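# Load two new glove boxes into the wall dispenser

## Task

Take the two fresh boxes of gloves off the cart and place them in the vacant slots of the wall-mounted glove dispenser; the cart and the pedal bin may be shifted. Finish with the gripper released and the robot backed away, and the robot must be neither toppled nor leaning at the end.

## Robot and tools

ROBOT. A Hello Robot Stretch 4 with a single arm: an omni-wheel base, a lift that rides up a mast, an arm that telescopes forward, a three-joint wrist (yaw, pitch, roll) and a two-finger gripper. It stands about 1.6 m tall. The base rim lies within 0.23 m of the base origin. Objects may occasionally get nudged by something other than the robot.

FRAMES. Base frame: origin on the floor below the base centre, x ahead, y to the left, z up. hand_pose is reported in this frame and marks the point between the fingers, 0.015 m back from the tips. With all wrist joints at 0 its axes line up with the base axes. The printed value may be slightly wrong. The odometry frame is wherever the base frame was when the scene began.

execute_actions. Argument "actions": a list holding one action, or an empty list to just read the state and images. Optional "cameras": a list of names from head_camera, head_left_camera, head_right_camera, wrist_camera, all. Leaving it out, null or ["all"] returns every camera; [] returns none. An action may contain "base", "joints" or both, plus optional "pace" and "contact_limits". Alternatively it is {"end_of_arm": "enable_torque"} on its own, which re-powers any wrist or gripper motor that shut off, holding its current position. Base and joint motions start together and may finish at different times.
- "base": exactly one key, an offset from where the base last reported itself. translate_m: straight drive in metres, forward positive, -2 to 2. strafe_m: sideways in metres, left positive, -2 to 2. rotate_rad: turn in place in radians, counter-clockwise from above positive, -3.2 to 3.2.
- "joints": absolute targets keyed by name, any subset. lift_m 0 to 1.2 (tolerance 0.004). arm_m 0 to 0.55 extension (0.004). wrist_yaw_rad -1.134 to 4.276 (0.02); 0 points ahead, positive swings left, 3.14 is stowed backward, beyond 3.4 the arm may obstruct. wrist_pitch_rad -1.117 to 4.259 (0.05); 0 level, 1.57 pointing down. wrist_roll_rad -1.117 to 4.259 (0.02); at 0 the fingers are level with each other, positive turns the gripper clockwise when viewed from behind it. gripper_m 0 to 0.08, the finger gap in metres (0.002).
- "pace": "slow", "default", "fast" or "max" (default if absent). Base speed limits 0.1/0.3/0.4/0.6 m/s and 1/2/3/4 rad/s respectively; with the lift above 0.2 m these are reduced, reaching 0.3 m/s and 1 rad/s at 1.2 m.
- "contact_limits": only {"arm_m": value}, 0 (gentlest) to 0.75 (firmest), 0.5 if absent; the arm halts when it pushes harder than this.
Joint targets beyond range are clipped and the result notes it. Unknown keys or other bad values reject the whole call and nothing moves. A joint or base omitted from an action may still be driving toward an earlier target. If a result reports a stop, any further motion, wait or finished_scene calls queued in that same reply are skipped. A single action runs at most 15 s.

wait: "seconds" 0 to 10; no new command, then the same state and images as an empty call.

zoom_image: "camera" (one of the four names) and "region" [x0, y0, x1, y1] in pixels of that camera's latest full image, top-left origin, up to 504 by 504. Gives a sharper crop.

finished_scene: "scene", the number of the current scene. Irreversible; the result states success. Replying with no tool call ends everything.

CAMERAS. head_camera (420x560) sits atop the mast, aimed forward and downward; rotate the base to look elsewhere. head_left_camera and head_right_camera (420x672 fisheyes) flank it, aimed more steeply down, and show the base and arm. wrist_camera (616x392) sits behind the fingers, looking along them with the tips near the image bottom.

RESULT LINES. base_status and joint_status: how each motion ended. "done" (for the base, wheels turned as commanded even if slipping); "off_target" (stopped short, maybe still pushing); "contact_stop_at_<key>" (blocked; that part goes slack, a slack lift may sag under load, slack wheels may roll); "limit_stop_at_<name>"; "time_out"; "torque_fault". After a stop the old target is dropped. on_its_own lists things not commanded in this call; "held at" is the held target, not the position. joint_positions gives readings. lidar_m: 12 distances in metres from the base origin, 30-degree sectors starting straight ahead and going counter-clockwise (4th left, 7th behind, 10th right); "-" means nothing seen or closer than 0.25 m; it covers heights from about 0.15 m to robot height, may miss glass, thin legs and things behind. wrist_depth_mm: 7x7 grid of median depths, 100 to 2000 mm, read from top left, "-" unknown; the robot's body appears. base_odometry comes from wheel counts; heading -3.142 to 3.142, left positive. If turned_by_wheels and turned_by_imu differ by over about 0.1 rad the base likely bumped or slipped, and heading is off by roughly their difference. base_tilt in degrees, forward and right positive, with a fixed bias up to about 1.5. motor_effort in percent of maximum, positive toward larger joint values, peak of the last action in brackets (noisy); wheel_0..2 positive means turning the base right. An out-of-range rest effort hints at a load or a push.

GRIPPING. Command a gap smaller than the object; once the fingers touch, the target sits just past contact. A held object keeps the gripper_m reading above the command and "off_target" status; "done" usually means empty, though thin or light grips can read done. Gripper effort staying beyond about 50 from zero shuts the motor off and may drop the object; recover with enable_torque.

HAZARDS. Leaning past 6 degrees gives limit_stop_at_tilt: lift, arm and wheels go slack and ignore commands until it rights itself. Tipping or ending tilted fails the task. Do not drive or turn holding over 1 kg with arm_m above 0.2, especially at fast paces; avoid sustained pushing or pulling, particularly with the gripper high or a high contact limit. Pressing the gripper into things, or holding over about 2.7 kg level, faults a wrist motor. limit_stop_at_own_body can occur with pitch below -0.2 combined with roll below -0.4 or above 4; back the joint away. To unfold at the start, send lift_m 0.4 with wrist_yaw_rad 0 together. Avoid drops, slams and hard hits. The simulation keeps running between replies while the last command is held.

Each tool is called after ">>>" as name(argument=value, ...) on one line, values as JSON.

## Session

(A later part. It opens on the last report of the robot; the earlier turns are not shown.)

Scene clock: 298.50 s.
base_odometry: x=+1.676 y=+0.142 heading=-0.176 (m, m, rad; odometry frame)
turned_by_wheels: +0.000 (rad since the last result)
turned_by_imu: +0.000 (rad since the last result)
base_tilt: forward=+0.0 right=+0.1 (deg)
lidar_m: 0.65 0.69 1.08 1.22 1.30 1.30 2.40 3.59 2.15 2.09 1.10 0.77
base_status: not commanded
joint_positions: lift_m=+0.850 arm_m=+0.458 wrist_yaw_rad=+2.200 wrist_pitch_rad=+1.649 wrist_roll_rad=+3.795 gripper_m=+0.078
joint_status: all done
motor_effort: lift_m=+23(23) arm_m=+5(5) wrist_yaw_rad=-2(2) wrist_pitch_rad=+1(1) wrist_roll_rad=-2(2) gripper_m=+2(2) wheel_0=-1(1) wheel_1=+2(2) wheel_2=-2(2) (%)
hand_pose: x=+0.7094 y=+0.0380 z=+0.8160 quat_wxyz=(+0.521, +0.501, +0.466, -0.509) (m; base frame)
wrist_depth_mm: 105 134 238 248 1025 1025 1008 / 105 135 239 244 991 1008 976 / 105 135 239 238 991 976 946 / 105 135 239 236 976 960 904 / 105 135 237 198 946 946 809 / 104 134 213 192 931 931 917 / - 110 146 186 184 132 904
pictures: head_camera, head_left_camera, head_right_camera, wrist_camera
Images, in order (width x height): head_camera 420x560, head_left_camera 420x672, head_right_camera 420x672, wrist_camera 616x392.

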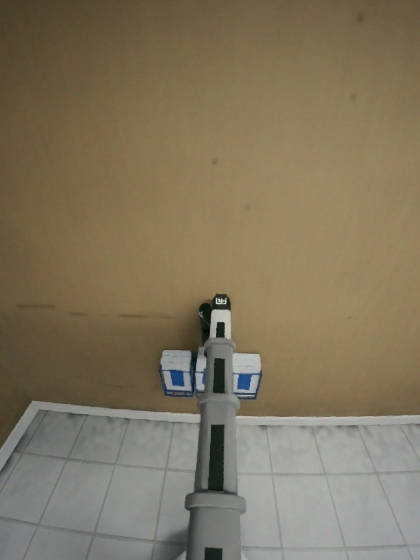

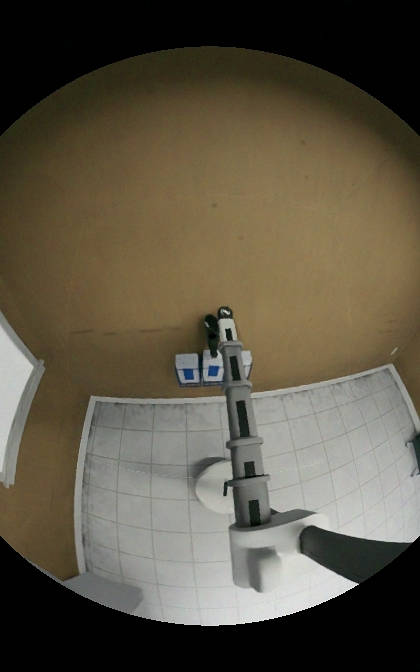

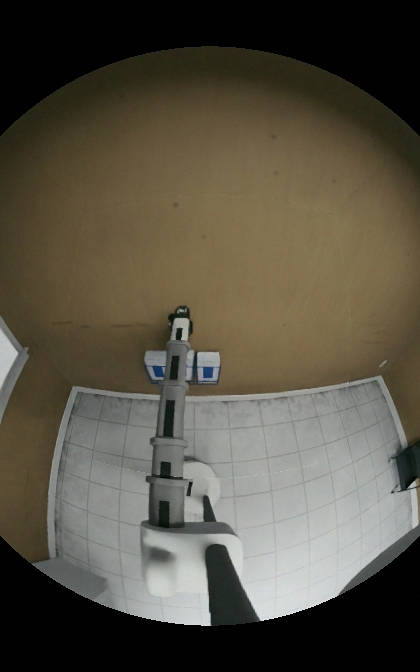

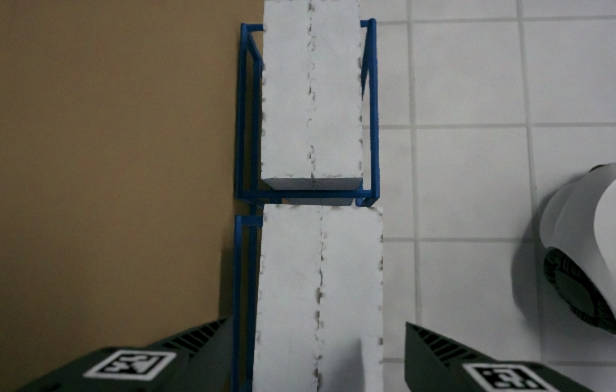

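>>> execute_actions(actions=[{"joints":{"lift_m":0.79,"arm_m":0.455,"gripper_m":0.08},"pace":"slow"}], cameras=[])

>>> execute_actions(actions=[{"joints":{"gripper_m":0.04},"pace":"slow"}], cameras=[])

>>> execute_actions(actions=[{"joints":{"lift_m":0.83},"pace":"slow"}], cameras=[])

>>> execute_actions(actions=[{"base":{"strafe_m":0.014},"pace":"slow"}])

>>> zoom_image(camera="head_left_camera", region=[170,320,250,400])

>>> zoom_image(camera="head_right_camera", region=[160,320,240,400])

Scene clock: 312.73 s.
base_odometry: x=+1.676 y=+0.142 heading=-0.176 (m, m, rad; odometry frame)
turned_by_wheels: +0.000 (rad since the last result)
turned_by_imu: +0.000 (rad since the last result)
base_tilt: forward=+0.1 right=+0.1 (deg)
lidar_m: 0.64 0.70 1.08 1.19 1.29 1.28 2.43 3.57 2.15 2.10 1.08 0.71
base_status: not commanded
joint_positions: lift_m=+0.790 arm_m=+0.456 wrist_yaw_rad=+2.201 wrist_pitch_rad=+1.649 wrist_roll_rad=+3.795 gripper_m=+0.080
joint_status: all done
motor_effort: lift_m=+18(24) arm_m=-6(7) wrist_yaw_rad=-3(4) wrist_pitch_rad=+2(3) wrist_roll_rad=-1(2) gripper_m=+1(5) wheel_0=-1(1) wheel_1=+2(1) wheel_2=-2(2) (%)
hand_pose: x=+0.7075 y=+0.0381 z=+0.7564 quat_wxyz=(+0.521, +0.501, +0.466, -0.509) (m; base frame)
wrist_depth_mm: 107 138 201 184 946 946 917 / 107 138 201 180 946 931 904 / 107 138 201 178 946 917 904 / 107 138 201 144 904 904 891 / 107 138 184 140 141 891 831 / 107 137 146 135 136 878 866 / - 109 132 131 131 128 842
pictures: none
No camera images: the call's "cameras" was empty. Leave "cameras" out to get every camera's image.

Scene clock: 313.97 s.
base_odometry: x=+1.676 y=+0.142 heading=-0.176 (m, m, rad; odometry frame)
turned_by_wheels: +0.000 (rad since the last result)
turned_by_imu: +0.000 (rad since the last result)
base_tilt: forward=+0.0 right=+0.0 (deg)
lidar_m: 0.63 0.70 1.08 1.22 1.32 1.27 2.41 3.57 2.15 2.11 1.12 0.69
base_status: not commanded
joint_positions: lift_m=+0.790 arm_m=+0.456 wrist_yaw_rad=+2.201 wrist_pitch_rad=+1.650 wrist_roll_rad=+3.795 gripper_m=+0.063
joint_status: gripper_m off_target (ended at +0.063, target +0.040)
on_its_own: gripper_m is held at +0.058, not at your +0.040, by its contact guard: the fingers met something
motor_effort: lift_m=+18(18) arm_m=-7(7) wrist_yaw_rad=-2(2) wrist_pitch_rad=+0(2) wrist_roll_rad=+0(1) gripper_m=-32(31) wheel_0=-1(1) wheel_1=+2(2) wheel_2=-2(2) (%)
hand_pose: x=+0.7076 y=+0.0380 z=+0.7564 quat_wxyz=(+0.521, +0.501, +0.466, -0.509) (m; base frame)
wrist_depth_mm: 107 138 200 185 960 946 931 / 107 137 200 181 960 931 917 / 107 138 200 178 917 931 891 / 107 138 214 145 917 891 891 / 107 138 183 140 141 904 809 / 107 137 182 135 137 866 854 / - 112 131 131 130 842 854
pictures: none
No camera images: the call's "cameras" was empty. Leave "cameras" out to get every camera's image.

Scene clock: 315.13 s.
base_odometry: x=+1.676 y=+0.142 heading=-0.176 (m, m, rad; odometry frame)
turned_by_wheels: +0.000 (rad since the last result)
turned_by_imu: +0.000 (rad since the last result)
base_tilt: forward=+0.1 right=+0.0 (deg)
lidar_m: 0.65 0.69 1.11 1.20 1.30 1.27 2.44 3.57 2.13 2.09 1.09 0.79
base_status: not commanded
joint_positions: lift_m=+0.830 arm_m=+0.456 wrist_yaw_rad=+2.200 wrist_pitch_rad=+1.649 wrist_roll_rad=+3.795 gripper_m=+0.063
joint_status: all done
on_its_own: gripper_m is held at +0.058, not at your +0.040, by its contact guard: the fingers met something
motor_effort: lift_m=+25(26) arm_m=-6(7) wrist_yaw_rad=-1(2) wrist_pitch_rad=+2(3) wrist_roll_rad=-1(1) gripper_m=-32(32) wheel_0=-1(1) wheel_1=+2(2) wheel_2=-2(2) (%)
hand_pose: x=+0.7075 y=+0.0380 z=+0.7958 quat_wxyz=(+0.521, +0.501, +0.466, -0.509) (m; base frame)
wrist_depth_mm: 105 138 229 226 991 991 976 / 105 138 222 220 1008 976 946 / 105 138 222 216 960 976 946 / 105 139 223 145 946 917 878 / 105 139 186 140 141 917 809 / 105 138 184 136 136 904 878 / - 112 131 131 130 878 878
pictures: none
No camera images: the call's "cameras" was empty. Leave "cameras" out to get every camera's image.

Scene clock: 316.10 s.
base_odometry: x=+1.678 y=+0.156 heading=-0.176 (m, m, rad; odometry frame)
turned_by_wheels: +0.000 (rad since the last result)
turned_by_imu: +0.000 (rad since the last result)
base_tilt: forward=+0.0 right=+0.1 (deg)
lidar_m: 0.65 0.70 1.10 1.20 1.28 1.28 2.56 3.61 2.17 2.13 1.10 0.68
base_status: done
joint_positions: lift_m=+0.830 arm_m=+0.456 wrist_yaw_rad=+2.199 wrist_pitch_rad=+1.654 wrist_roll_rad=+3.795 gripper_m=+0.063
joint_status: not commanded
on_its_own: gripper_m is held at +0.058, not at your +0.040, by its contact guard: the fingers met something
motor_effort: lift_m=+24(25) arm_m=-7(6) wrist_yaw_rad=+4(4) wrist_pitch_rad=-12(13) wrist_roll_rad=-2(0) gripper_m=-31(31) wheel_0=-6(9) wheel_1=+3(8) wheel_2=+0(2) (%)
hand_pose: x=+0.7082 y=+0.0370 z=+0.7959 quat_wxyz=(+0.522, +0.502, +0.464, -0.510) (m; base frame)
wrist_depth_mm: 107 138 229 227 1008 1008 960 / 107 138 224 223 976 991 946 / 107 138 221 220 960 960 931 / 107 138 199 139 960 931 917 / 107 137 183 136 137 917 788 / 107 137 181 134 134 917 891 / - 112 131 131 130 878 891
pictures: head_camera, head_left_camera, head_right_camera, wrist_camera
Images, in order (width x height): head_camera 420x560, head_left_camera 420x672, head_right_camera 420x672, wrist_camera 616x392.

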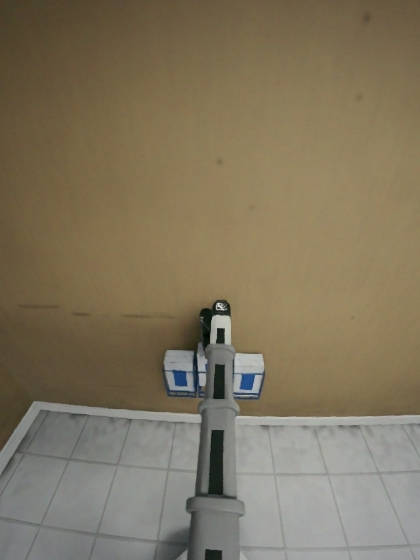

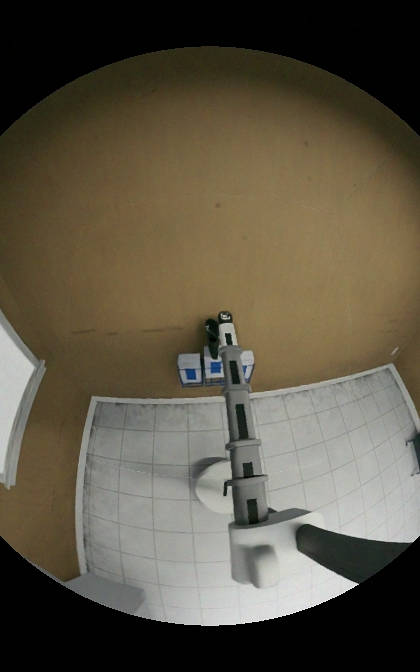

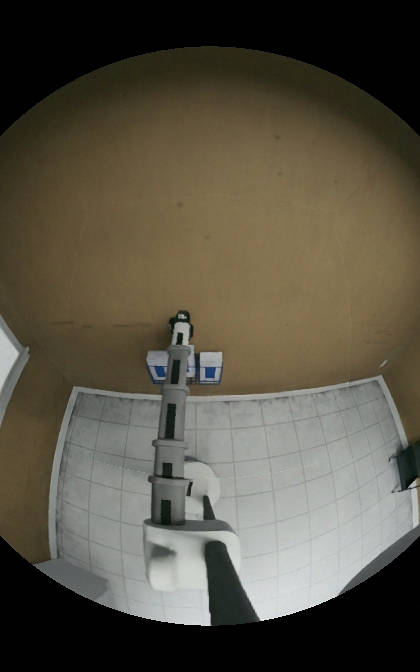

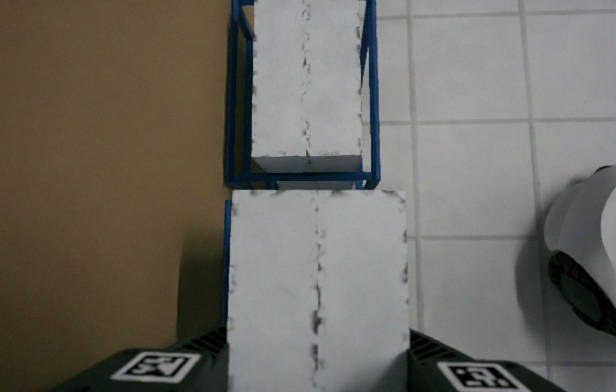

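Region (170, 320, 250, 400) of head_left_camera's 420x672 image, scaled by 6.300, with more detail than that image has.

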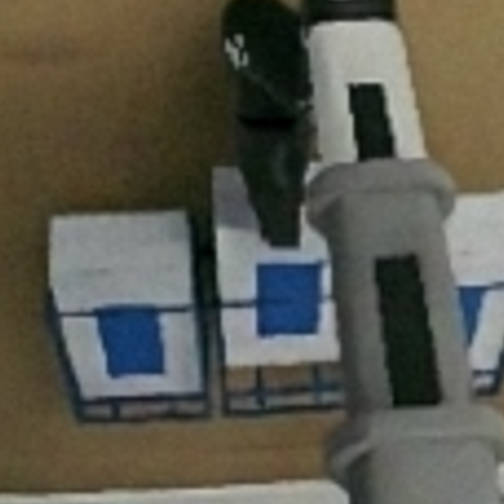

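Region (160, 320, 240, 400) of head_right_camera's 420x672 image, scaled by 6.300, with more detail than that image has.

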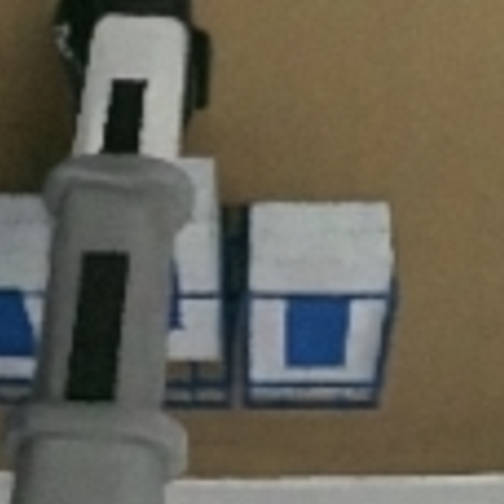

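Same gradient as box 1 had. Centre it and lower.

>>> execute_actions(actions=[{"base":{"strafe_m":-0.01},"pace":"slow"}], cameras=[])

>>> execute_actions(actions=[{"joints":{"lift_m":0.775},"pace":"slow"}], cameras=["wrist_camera"])

Scene clock: 321.80 s.
base_odometry: x=+1.677 y=+0.146 heading=-0.176 (m, m, rad; odometry frame)
turned_by_wheels: +0.000 (rad since the last result)
turned_by_imu: +0.000 (rad since the last result)
base_tilt: forward=+0.2 right=+0.1 (deg)
lidar_m: 0.65 0.67 1.06 1.22 1.27 1.26 2.41 3.59 2.16 2.11 1.09 0.80
base_status: done
joint_positions: lift_m=+0.830 arm_m=+0.456 wrist_yaw_rad=+2.199 wrist_pitch_rad=+1.650 wrist_roll_rad=+3.795 gripper_m=+0.063
joint_status: not commanded
on_its_own: gripper_m is held at +0.058, not at your +0.040, by its contact guard: the fingers met something
motor_effort: lift_m=+24(25) arm_m=-7(6) wrist_yaw_rad=+1(3) wrist_pitch_rad=+0(12) wrist_roll_rad=-2(2) gripper_m=-32(33) wheel_0=+2(5) wheel_1=-4(8) wheel_2=+0(0) (%)
hand_pose: x=+0.7076 y=+0.0378 z=+0.7959 quat_wxyz=(+0.521, +0.502, +0.466, -0.510) (m; base frame)
wrist_depth_mm: 105 138 227 225 1008 991 976 / 105 139 223 221 1008 991 946 / 105 139 222 217 960 960 931 / 105 138 221 142 917 931 878 / 105 138 185 138 139 917 809 / 107 138 183 135 136 904 878 / - 112 131 131 130 891 866
pictures: none
No camera images: the call's "cameras" was empty. Leave "cameras" out to get every camera's image.

Scene clock: 323.13 s.
base_odometry: x=+1.677 y=+0.146 heading=-0.176 (m, m, rad; odometry frame)
turned_by_wheels: +0.000 (rad since the last result)
turned_by_imu: +0.000 (rad since the last result)
base_tilt: forward=+0.0 right=+0.0 (deg)
lidar_m: 0.66 0.70 1.09 1.21 1.29 1.29 2.41 3.58 2.16 2.11 1.11 0.67
base_status: not commanded
joint_positions: lift_m=+0.776 arm_m=+0.456 wrist_yaw_rad=+2.199 wrist_pitch_rad=+1.653 wrist_roll_rad=+3.795 gripper_m=+0.063
joint_status: all done
on_its_own: gripper_m is held at +0.058, not at your +0.040, by its contact guard: the fingers met something
motor_effort: lift_m=+5(25) arm_m=-5(6) wrist_yaw_rad=+3(2) wrist_pitch_rad=-11(11) wrist_roll_rad=+0(0) gripper_m=-33(31) wheel_0=-1(2) wheel_1=-4(4) wheel_2=-1(1) (%)
hand_pose: x=+0.7078 y=+0.0372 z=+0.7426 quat_wxyz=(+0.522, +0.502, +0.464, -0.510) (m; base frame)
wrist_depth_mm: 104 133 191 179 931 931 917 / 104 133 191 176 946 917 904 / 104 133 191 173 917 891 891 / 104 132 190 140 271 891 878 / 104 132 175 135 135 878 842 / 103 132 173 131 130 878 854 / - 111 128 127 126 854 831
pictures: wrist_camera
Images, in order (width x height): wrist_camera 616x392.

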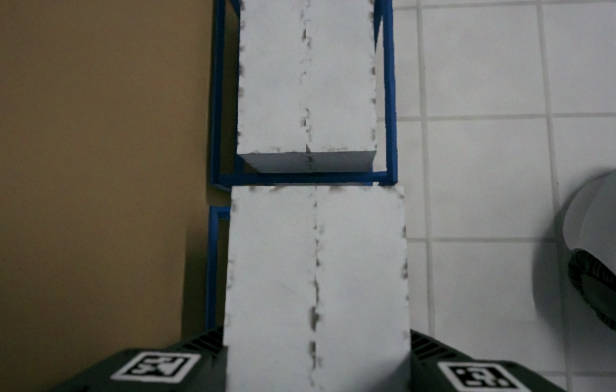

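>>> execute_actions(actions=[{"joints":{"lift_m":0.815},"pace":"slow"}], cameras=[])

>>> execute_actions(actions=[{"base":{"strafe_m":0.019},"pace":"slow"}], cameras=[])

>>> execute_actions(actions=[{"base":{"strafe_m":-0.011},"pace":"slow"}], cameras=[])

>>> execute_actions(actions=[{"joints":{"lift_m":0.77},"pace":"slow"}], cameras=["wrist_camera"])

Scene clock: 337.07 s.
base_odometry: x=+1.677 y=+0.146 heading=-0.176 (m, m, rad; odometry frame)
turned_by_wheels: +0.000 (rad since the last result)
turned_by_imu: +0.000 (rad since the last result)
base_tilt: forward=+0.0 right=+0.0 (deg)
lidar_m: 0.64 0.70 1.07 1.20 1.29 1.26 2.39 3.57 2.16 2.09 1.11 0.73
base_status: not commanded
joint_positions: lift_m=+0.815 arm_m=+0.456 wrist_yaw_rad=+2.199 wrist_pitch_rad=+1.650 wrist_roll_rad=+3.795 gripper_m=+0.063
joint_status: all done
on_its_own: gripper_m is held at +0.058, not at your +0.040, by its contact guard: the fingers met something
motor_effort: lift_m=+25(26) arm_m=-5(5) wrist_yaw_rad=+0(2) wrist_pitch_rad=-1(14) wrist_roll_rad=+0(1) gripper_m=-31(31) wheel_0=-1(1) wheel_1=-5(5) wheel_2=-1(1) (%)
hand_pose: x=+0.7074 y=+0.0378 z=+0.7808 quat_wxyz=(+0.521, +0.502, +0.466, -0.510) (m; base frame)
wrist_depth_mm: 105 139 224 209 960 991 960 / 106 140 208 205 976 960 946 / 105 139 206 203 960 931 917 / 105 139 203 140 946 931 891 / 105 138 185 135 136 904 788 / 105 138 184 132 131 891 866 / - 112 129 128 126 878 878
pictures: none
No camera images: the call's "cameras" was empty. Leave "cameras" out to get every camera's image.

Scene clock: 338.17 s.
base_odometry: x=+1.680 y=+0.164 heading=-0.177 (m, m, rad; odometry frame)
turned_by_wheels: -0.001 (rad since the last result)
turned_by_imu: -0.001 (rad since the last result)
base_tilt: forward=+0.1 right=+0.0 (deg)
lidar_m: 0.63 0.68 1.09 1.17 1.27 1.27 2.49 3.61 2.19 2.12 1.14 0.70
base_status: done
joint_positions: lift_m=+0.815 arm_m=+0.456 wrist_yaw_rad=+2.198 wrist_pitch_rad=+1.656 wrist_roll_rad=+3.795 gripper_m=+0.063
joint_status: not commanded
on_its_own: gripper_m is held at +0.058, not at your +0.040, by its contact guard: the fingers met something
motor_effort: lift_m=+24(25) arm_m=-5(5) wrist_yaw_rad=+5(4) wrist_pitch_rad=-17(18) wrist_roll_rad=-1(1) gripper_m=-30(30) wheel_0=-10(10) wheel_1=+3(9) wheel_2=-1(1) (%)
hand_pose: x=+0.7082 y=+0.0367 z=+0.7810 quat_wxyz=(+0.523, +0.502, +0.463, -0.510) (m; base frame)
wrist_depth_mm: 107 138 221 212 1008 976 960 / 107 138 222 208 991 946 946 / 107 138 221 208 976 946 917 / 107 138 199 132 397 931 931 / 107 137 182 130 129 917 798 / 106 137 181 128 128 891 891 / - 112 128 128 126 866 854
pictures: none
No camera images: the call's "cameras" was empty. Leave "cameras" out to get every camera's image.

Scene clock: 339.07 s.
base_odometry: x=+1.678 y=+0.154 heading=-0.177 (m, m, rad; odometry frame)
turned_by_wheels: +0.000 (rad since the last result)
turned_by_imu: +0.000 (rad since the last result)
base_tilt: forward=+0.1 right=+0.0 (deg)
lidar_m: 0.65 0.69 1.10 1.20 1.30 1.28 2.55 3.60 2.17 2.08 1.10 0.70
base_status: done
joint_positions: lift_m=+0.815 arm_m=+0.456 wrist_yaw_rad=+2.199 wrist_pitch_rad=+1.650 wrist_roll_rad=+3.795 gripper_m=+0.063
joint_status: not commanded
on_its_own: gripper_m is held at +0.058, not at your +0.040, by its contact guard: the fingers met something
motor_effort: lift_m=+24(24) arm_m=-5(5) wrist_yaw_rad=+1(5) wrist_pitch_rad=+0(17) wrist_roll_rad=-1(1) gripper_m=-31(32) wheel_0=+3(10) wheel_1=-4(9) wheel_2=-1(3) (%)
hand_pose: x=+0.7074 y=+0.0378 z=+0.7809 quat_wxyz=(+0.521, +0.502, +0.466, -0.510) (m; base frame)
wrist_depth_mm: 105 139 222 208 976 960 960 / 105 139 208 206 976 976 960 / 106 139 206 203 946 931 917 / 105 138 202 135 946 931 878 / 105 139 185 132 131 917 798 / 107 138 184 130 129 891 878 / - 112 128 128 126 866 866
pictures: none
No camera images: the call's "cameras" was empty. Leave "cameras" out to get every camera's image.

Scene clock: 340.30 s.
base_odometry: x=+1.678 y=+0.154 heading=-0.177 (m, m, rad; odometry frame)
turned_by_wheels: +0.000 (rad since the last result)
turned_by_imu: +0.000 (rad since the last result)
base_tilt: forward=+0.0 right=+0.0 (deg)
lidar_m: 0.65 0.70 1.07 1.20 1.29 1.28 2.56 3.60 2.16 2.12 1.11 0.69
base_status: not commanded
joint_positions: lift_m=+0.770 arm_m=+0.456 wrist_yaw_rad=+2.199 wrist_pitch_rad=+1.650 wrist_roll_rad=+3.795 gripper_m=+0.063
joint_status: all done
on_its_own: gripper_m is held at +0.058, not at your +0.040, by its contact guard: the fingers met something
motor_effort: lift_m=+20(22) arm_m=-5(5) wrist_yaw_rad=-1(0) wrist_pitch_rad=+0(0) wrist_roll_rad=-1(1) gripper_m=-30(31) wheel_0=+3(3) wheel_1=-4(4) wheel_2=-1(1) (%)
hand_pose: x=+0.7074 y=+0.0378 z=+0.7363 quat_wxyz=(+0.521, +0.502, +0.466, -0.510) (m; base frame)
wrist_depth_mm: 108 138 185 161 946 931 917 / 105 138 185 158 931 917 891 / 105 139 196 185 904 904 878 / 105 138 193 135 394 878 866 / 108 138 183 132 131 866 809 / 107 138 183 130 129 854 820 / - 112 128 128 126 854 831
pictures: wrist_camera
Images, in order (width x height): wrist_camera 616x392.

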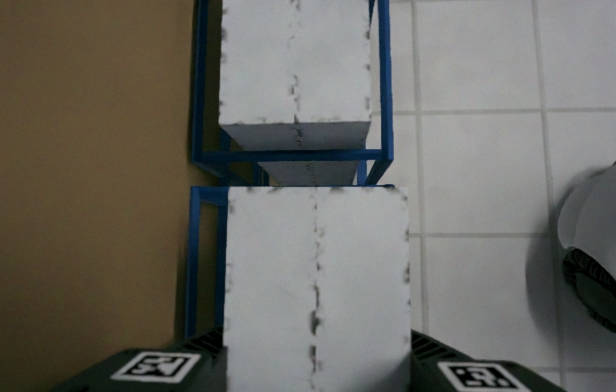

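Passed the wire.

>>> execute_actions(actions=[{"joints":{"lift_m":0.76},"pace":"slow"}], cameras=[])

>>> execute_actions(actions=[{"joints":{"gripper_m":0.078},"pace":"slow"}], cameras=[])

>>> execute_actions(actions=[{"joints":{"lift_m":0.85}}], cameras=["wrist_camera"])

>>> execute_actions(actions=[{"base":{"translate_m":-0.3},"joints":{"arm_m":0.1}}])

>>> zoom_image(camera="head_left_camera", region=[150,300,270,400])

Scene clock: 349.90 s.
base_odometry: x=+1.678 y=+0.154 heading=-0.177 (m, m, rad; odometry frame)
turned_by_wheels: +0.000 (rad since the last result)
turned_by_imu: +0.000 (rad since the last result)
base_tilt: forward=+0.1 right=+0.0 (deg)
lidar_m: 0.65 0.69 1.08 1.18 1.30 1.27 2.53 3.61 2.15 2.11 1.09 0.71
base_status: not commanded
joint_positions: lift_m=+0.760 arm_m=+0.456 wrist_yaw_rad=+2.199 wrist_pitch_rad=+1.650 wrist_roll_rad=+3.795 gripper_m=+0.063
joint_status: all done
on_its_own: gripper_m is held at +0.058, not at your +0.040, by its contact guard: the fingers met something
motor_effort: lift_m=+20(19) arm_m=-5(5) wrist_yaw_rad=+1(2) wrist_pitch_rad=+0(0) wrist_roll_rad=-1(2) gripper_m=-30(30) wheel_0=+3(3) wheel_1=-4(4) wheel_2=-1(1) (%)
hand_pose: x=+0.7074 y=+0.0378 z=+0.7263 quat_wxyz=(+0.521, +0.502, +0.466, -0.510) (m; base frame)
wrist_depth_mm: 108 138 154 151 904 904 904 / 108 139 151 148 904 904 891 / 108 138 185 181 891 904 878 / 107 138 183 135 249 891 854 / 107 138 179 132 131 854 831 / 107 138 176 129 129 831 831 / - 112 128 128 126 820 798
pictures: none
No camera images: the call's "cameras" was empty. Leave "cameras" out to get every camera's image.

Scene clock: 350.90 s.
base_odometry: x=+1.678 y=+0.154 heading=-0.177 (m, m, rad; odometry frame)
turned_by_wheels: +0.000 (rad since the last result)
turned_by_imu: +0.000 (rad since the last result)
base_tilt: forward=+0.0 right=+0.1 (deg)
lidar_m: 0.65 0.69 1.07 1.20 1.27 1.26 2.51 3.60 2.19 2.10 1.12 0.71
base_status: not commanded
joint_positions: lift_m=+0.760 arm_m=+0.456 wrist_yaw_rad=+2.199 wrist_pitch_rad=+1.650 wrist_roll_rad=+3.795 gripper_m=+0.078
joint_status: all done
motor_effort: lift_m=+20(20) arm_m=-4(5) wrist_yaw_rad=+1(1) wrist_pitch_rad=-1(0) wrist_roll_rad=+0(1) gripper_m=+1(28) wheel_0=+3(3) wheel_1=-4(4) wheel_2=-1(1) (%)
hand_pose: x=+0.7074 y=+0.0378 z=+0.7263 quat_wxyz=(+0.521, +0.502, +0.466, -0.510) (m; base frame)
wrist_depth_mm: 107 138 156 152 931 931 891 / 107 138 153 149 931 904 891 / 107 138 185 181 891 878 866 / 107 138 184 144 253 878 854 / 107 137 143 141 174 854 842 / 107 137 141 138 168 831 831 / - 110 137 136 135 131 820
pictures: none
No camera images: the call's "cameras" was empty. Leave "cameras" out to get every camera's image.

Scene clock: 352.27 s.
base_odometry: x=+1.678 y=+0.154 heading=-0.177 (m, m, rad; odometry frame)
turned_by_wheels: +0.000 (rad since the last result)
turned_by_imu: +0.000 (rad since the last result)
base_tilt: forward=-0.1 right=-0.1 (deg)
lidar_m: 0.65 0.71 1.09 1.20 1.30 1.29 2.56 3.61 2.18 2.11 1.11 0.69
base_status: not commanded
joint_positions: lift_m=+0.850 arm_m=+0.456 wrist_yaw_rad=+2.199 wrist_pitch_rad=+1.650 wrist_roll_rad=+3.795 gripper_m=+0.078
joint_status: all done
motor_effort: lift_m=+23(24) arm_m=-5(5) wrist_yaw_rad=+1(2) wrist_pitch_rad=-1(1) wrist_roll_rad=-1(1) gripper_m=+2(2) wheel_0=+3(2) wheel_1=-4(4) wheel_2=-1(1) (%)
hand_pose: x=+0.7074 y=+0.0378 z=+0.8160 quat_wxyz=(+0.521, +0.502, +0.466, -0.510) (m; base frame)
wrist_depth_mm: 107 138 246 248 1042 1025 991 / 107 138 246 244 991 1008 991 / 107 138 246 239 991 976 946 / 107 138 245 277 976 960 891 / 107 138 245 229 960 960 809 / 107 137 219 227 931 931 904 / - 110 147 224 220 131 904
pictures: wrist_camera
Images, in order (width x height): wrist_camera 616x392.

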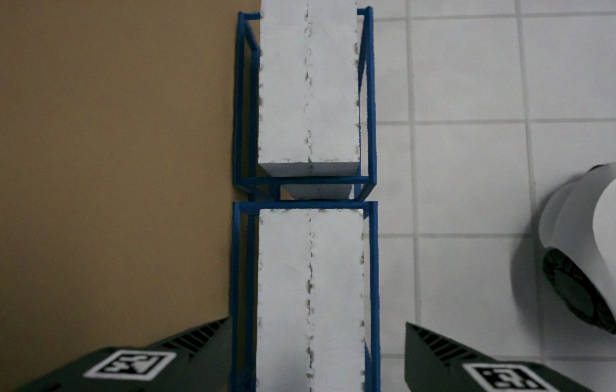

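Scene clock: 354.73 s.
base_odometry: x=+1.383 y=+0.207 heading=-0.178 (m, m, rad; odometry frame)
turned_by_wheels: +0.000 (rad since the last result)
turned_by_imu: +0.000 (rad since the last result)
base_tilt: forward=+0.0 right=+0.0 (deg)
lidar_m: 0.95 1.08 1.25 1.20 1.19 1.00 3.27 3.37 2.61 2.05 1.53 1.11
base_status: done
joint_positions: lift_m=+0.850 arm_m=+0.101 wrist_yaw_rad=+2.200 wrist_pitch_rad=+1.650 wrist_roll_rad=+3.795 gripper_m=+0.078
joint_status: all done
motor_effort: lift_m=+22(23) arm_m=-6(7) wrist_yaw_rad=+2(0) wrist_pitch_rad=+0(0) wrist_roll_rad=-1(2) gripper_m=+2(1) wheel_0=-2(7) wheel_1=-4(7) wheel_2=+1(12) (%)
hand_pose: x=+0.3526 y=+0.0379 z=+0.8160 quat_wxyz=(+0.521, +0.502, +0.466, -0.510) (m; base frame)
wrist_depth_mm: 931 1098 1078 1060 1025 1008 1008 / 931 1060 1060 1042 991 991 960 / 931 1078 1042 1025 991 991 976 / 931 1042 1008 991 991 750 732 / 917 1042 1008 976 854 723 723 / 931 1008 976 960 931 715 715 / 904 110 147 946 931 131 904
pictures: head_camera, head_left_camera, head_right_camera, wrist_camera
Images, in order (width x height): head_camera 420x560, head_left_camera 420x672, head_right_camera 420x672, wrist_camera 616x392.

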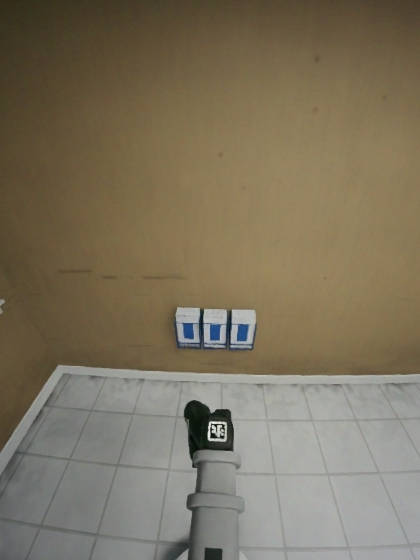

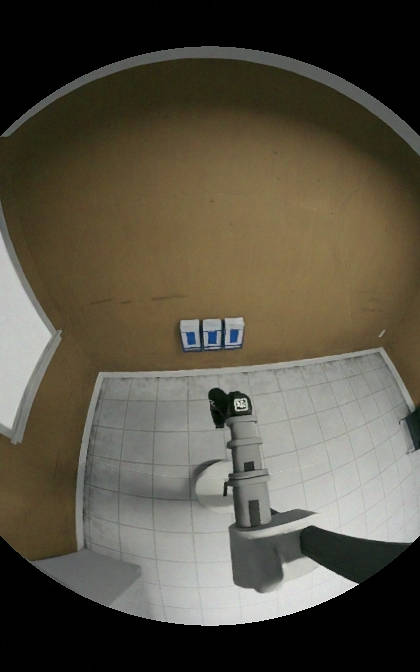

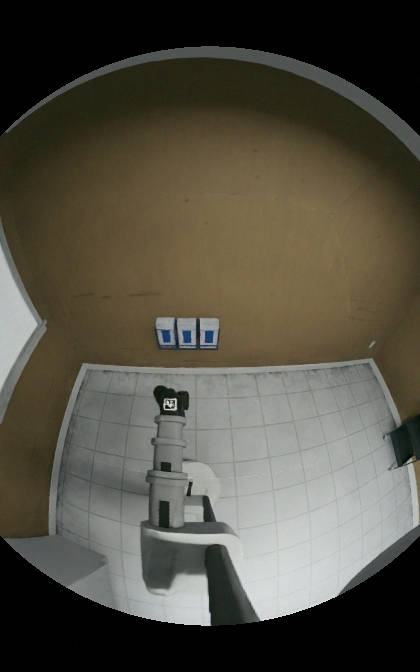

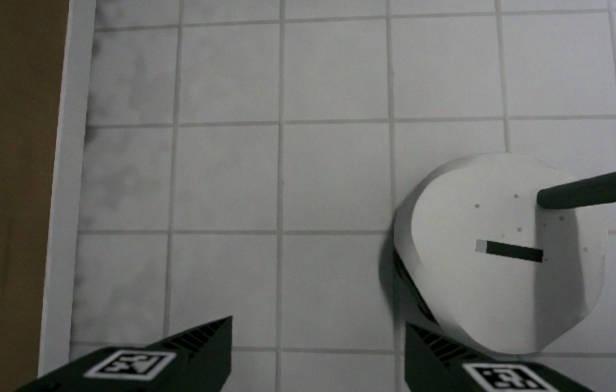

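Region (150, 300, 270, 400) of head_left_camera's 420x672 image, scaled by 4.200, with more detail than that image has.

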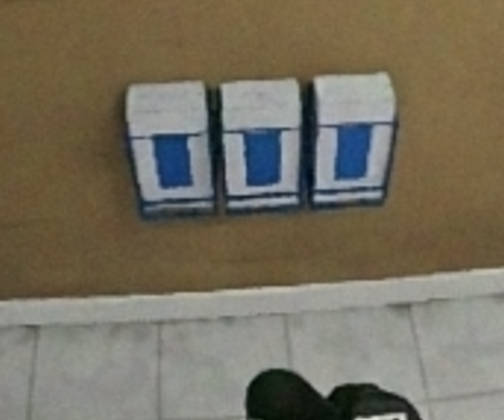

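>>> finished_scene(scene=2)

The scene is finished: the task was done.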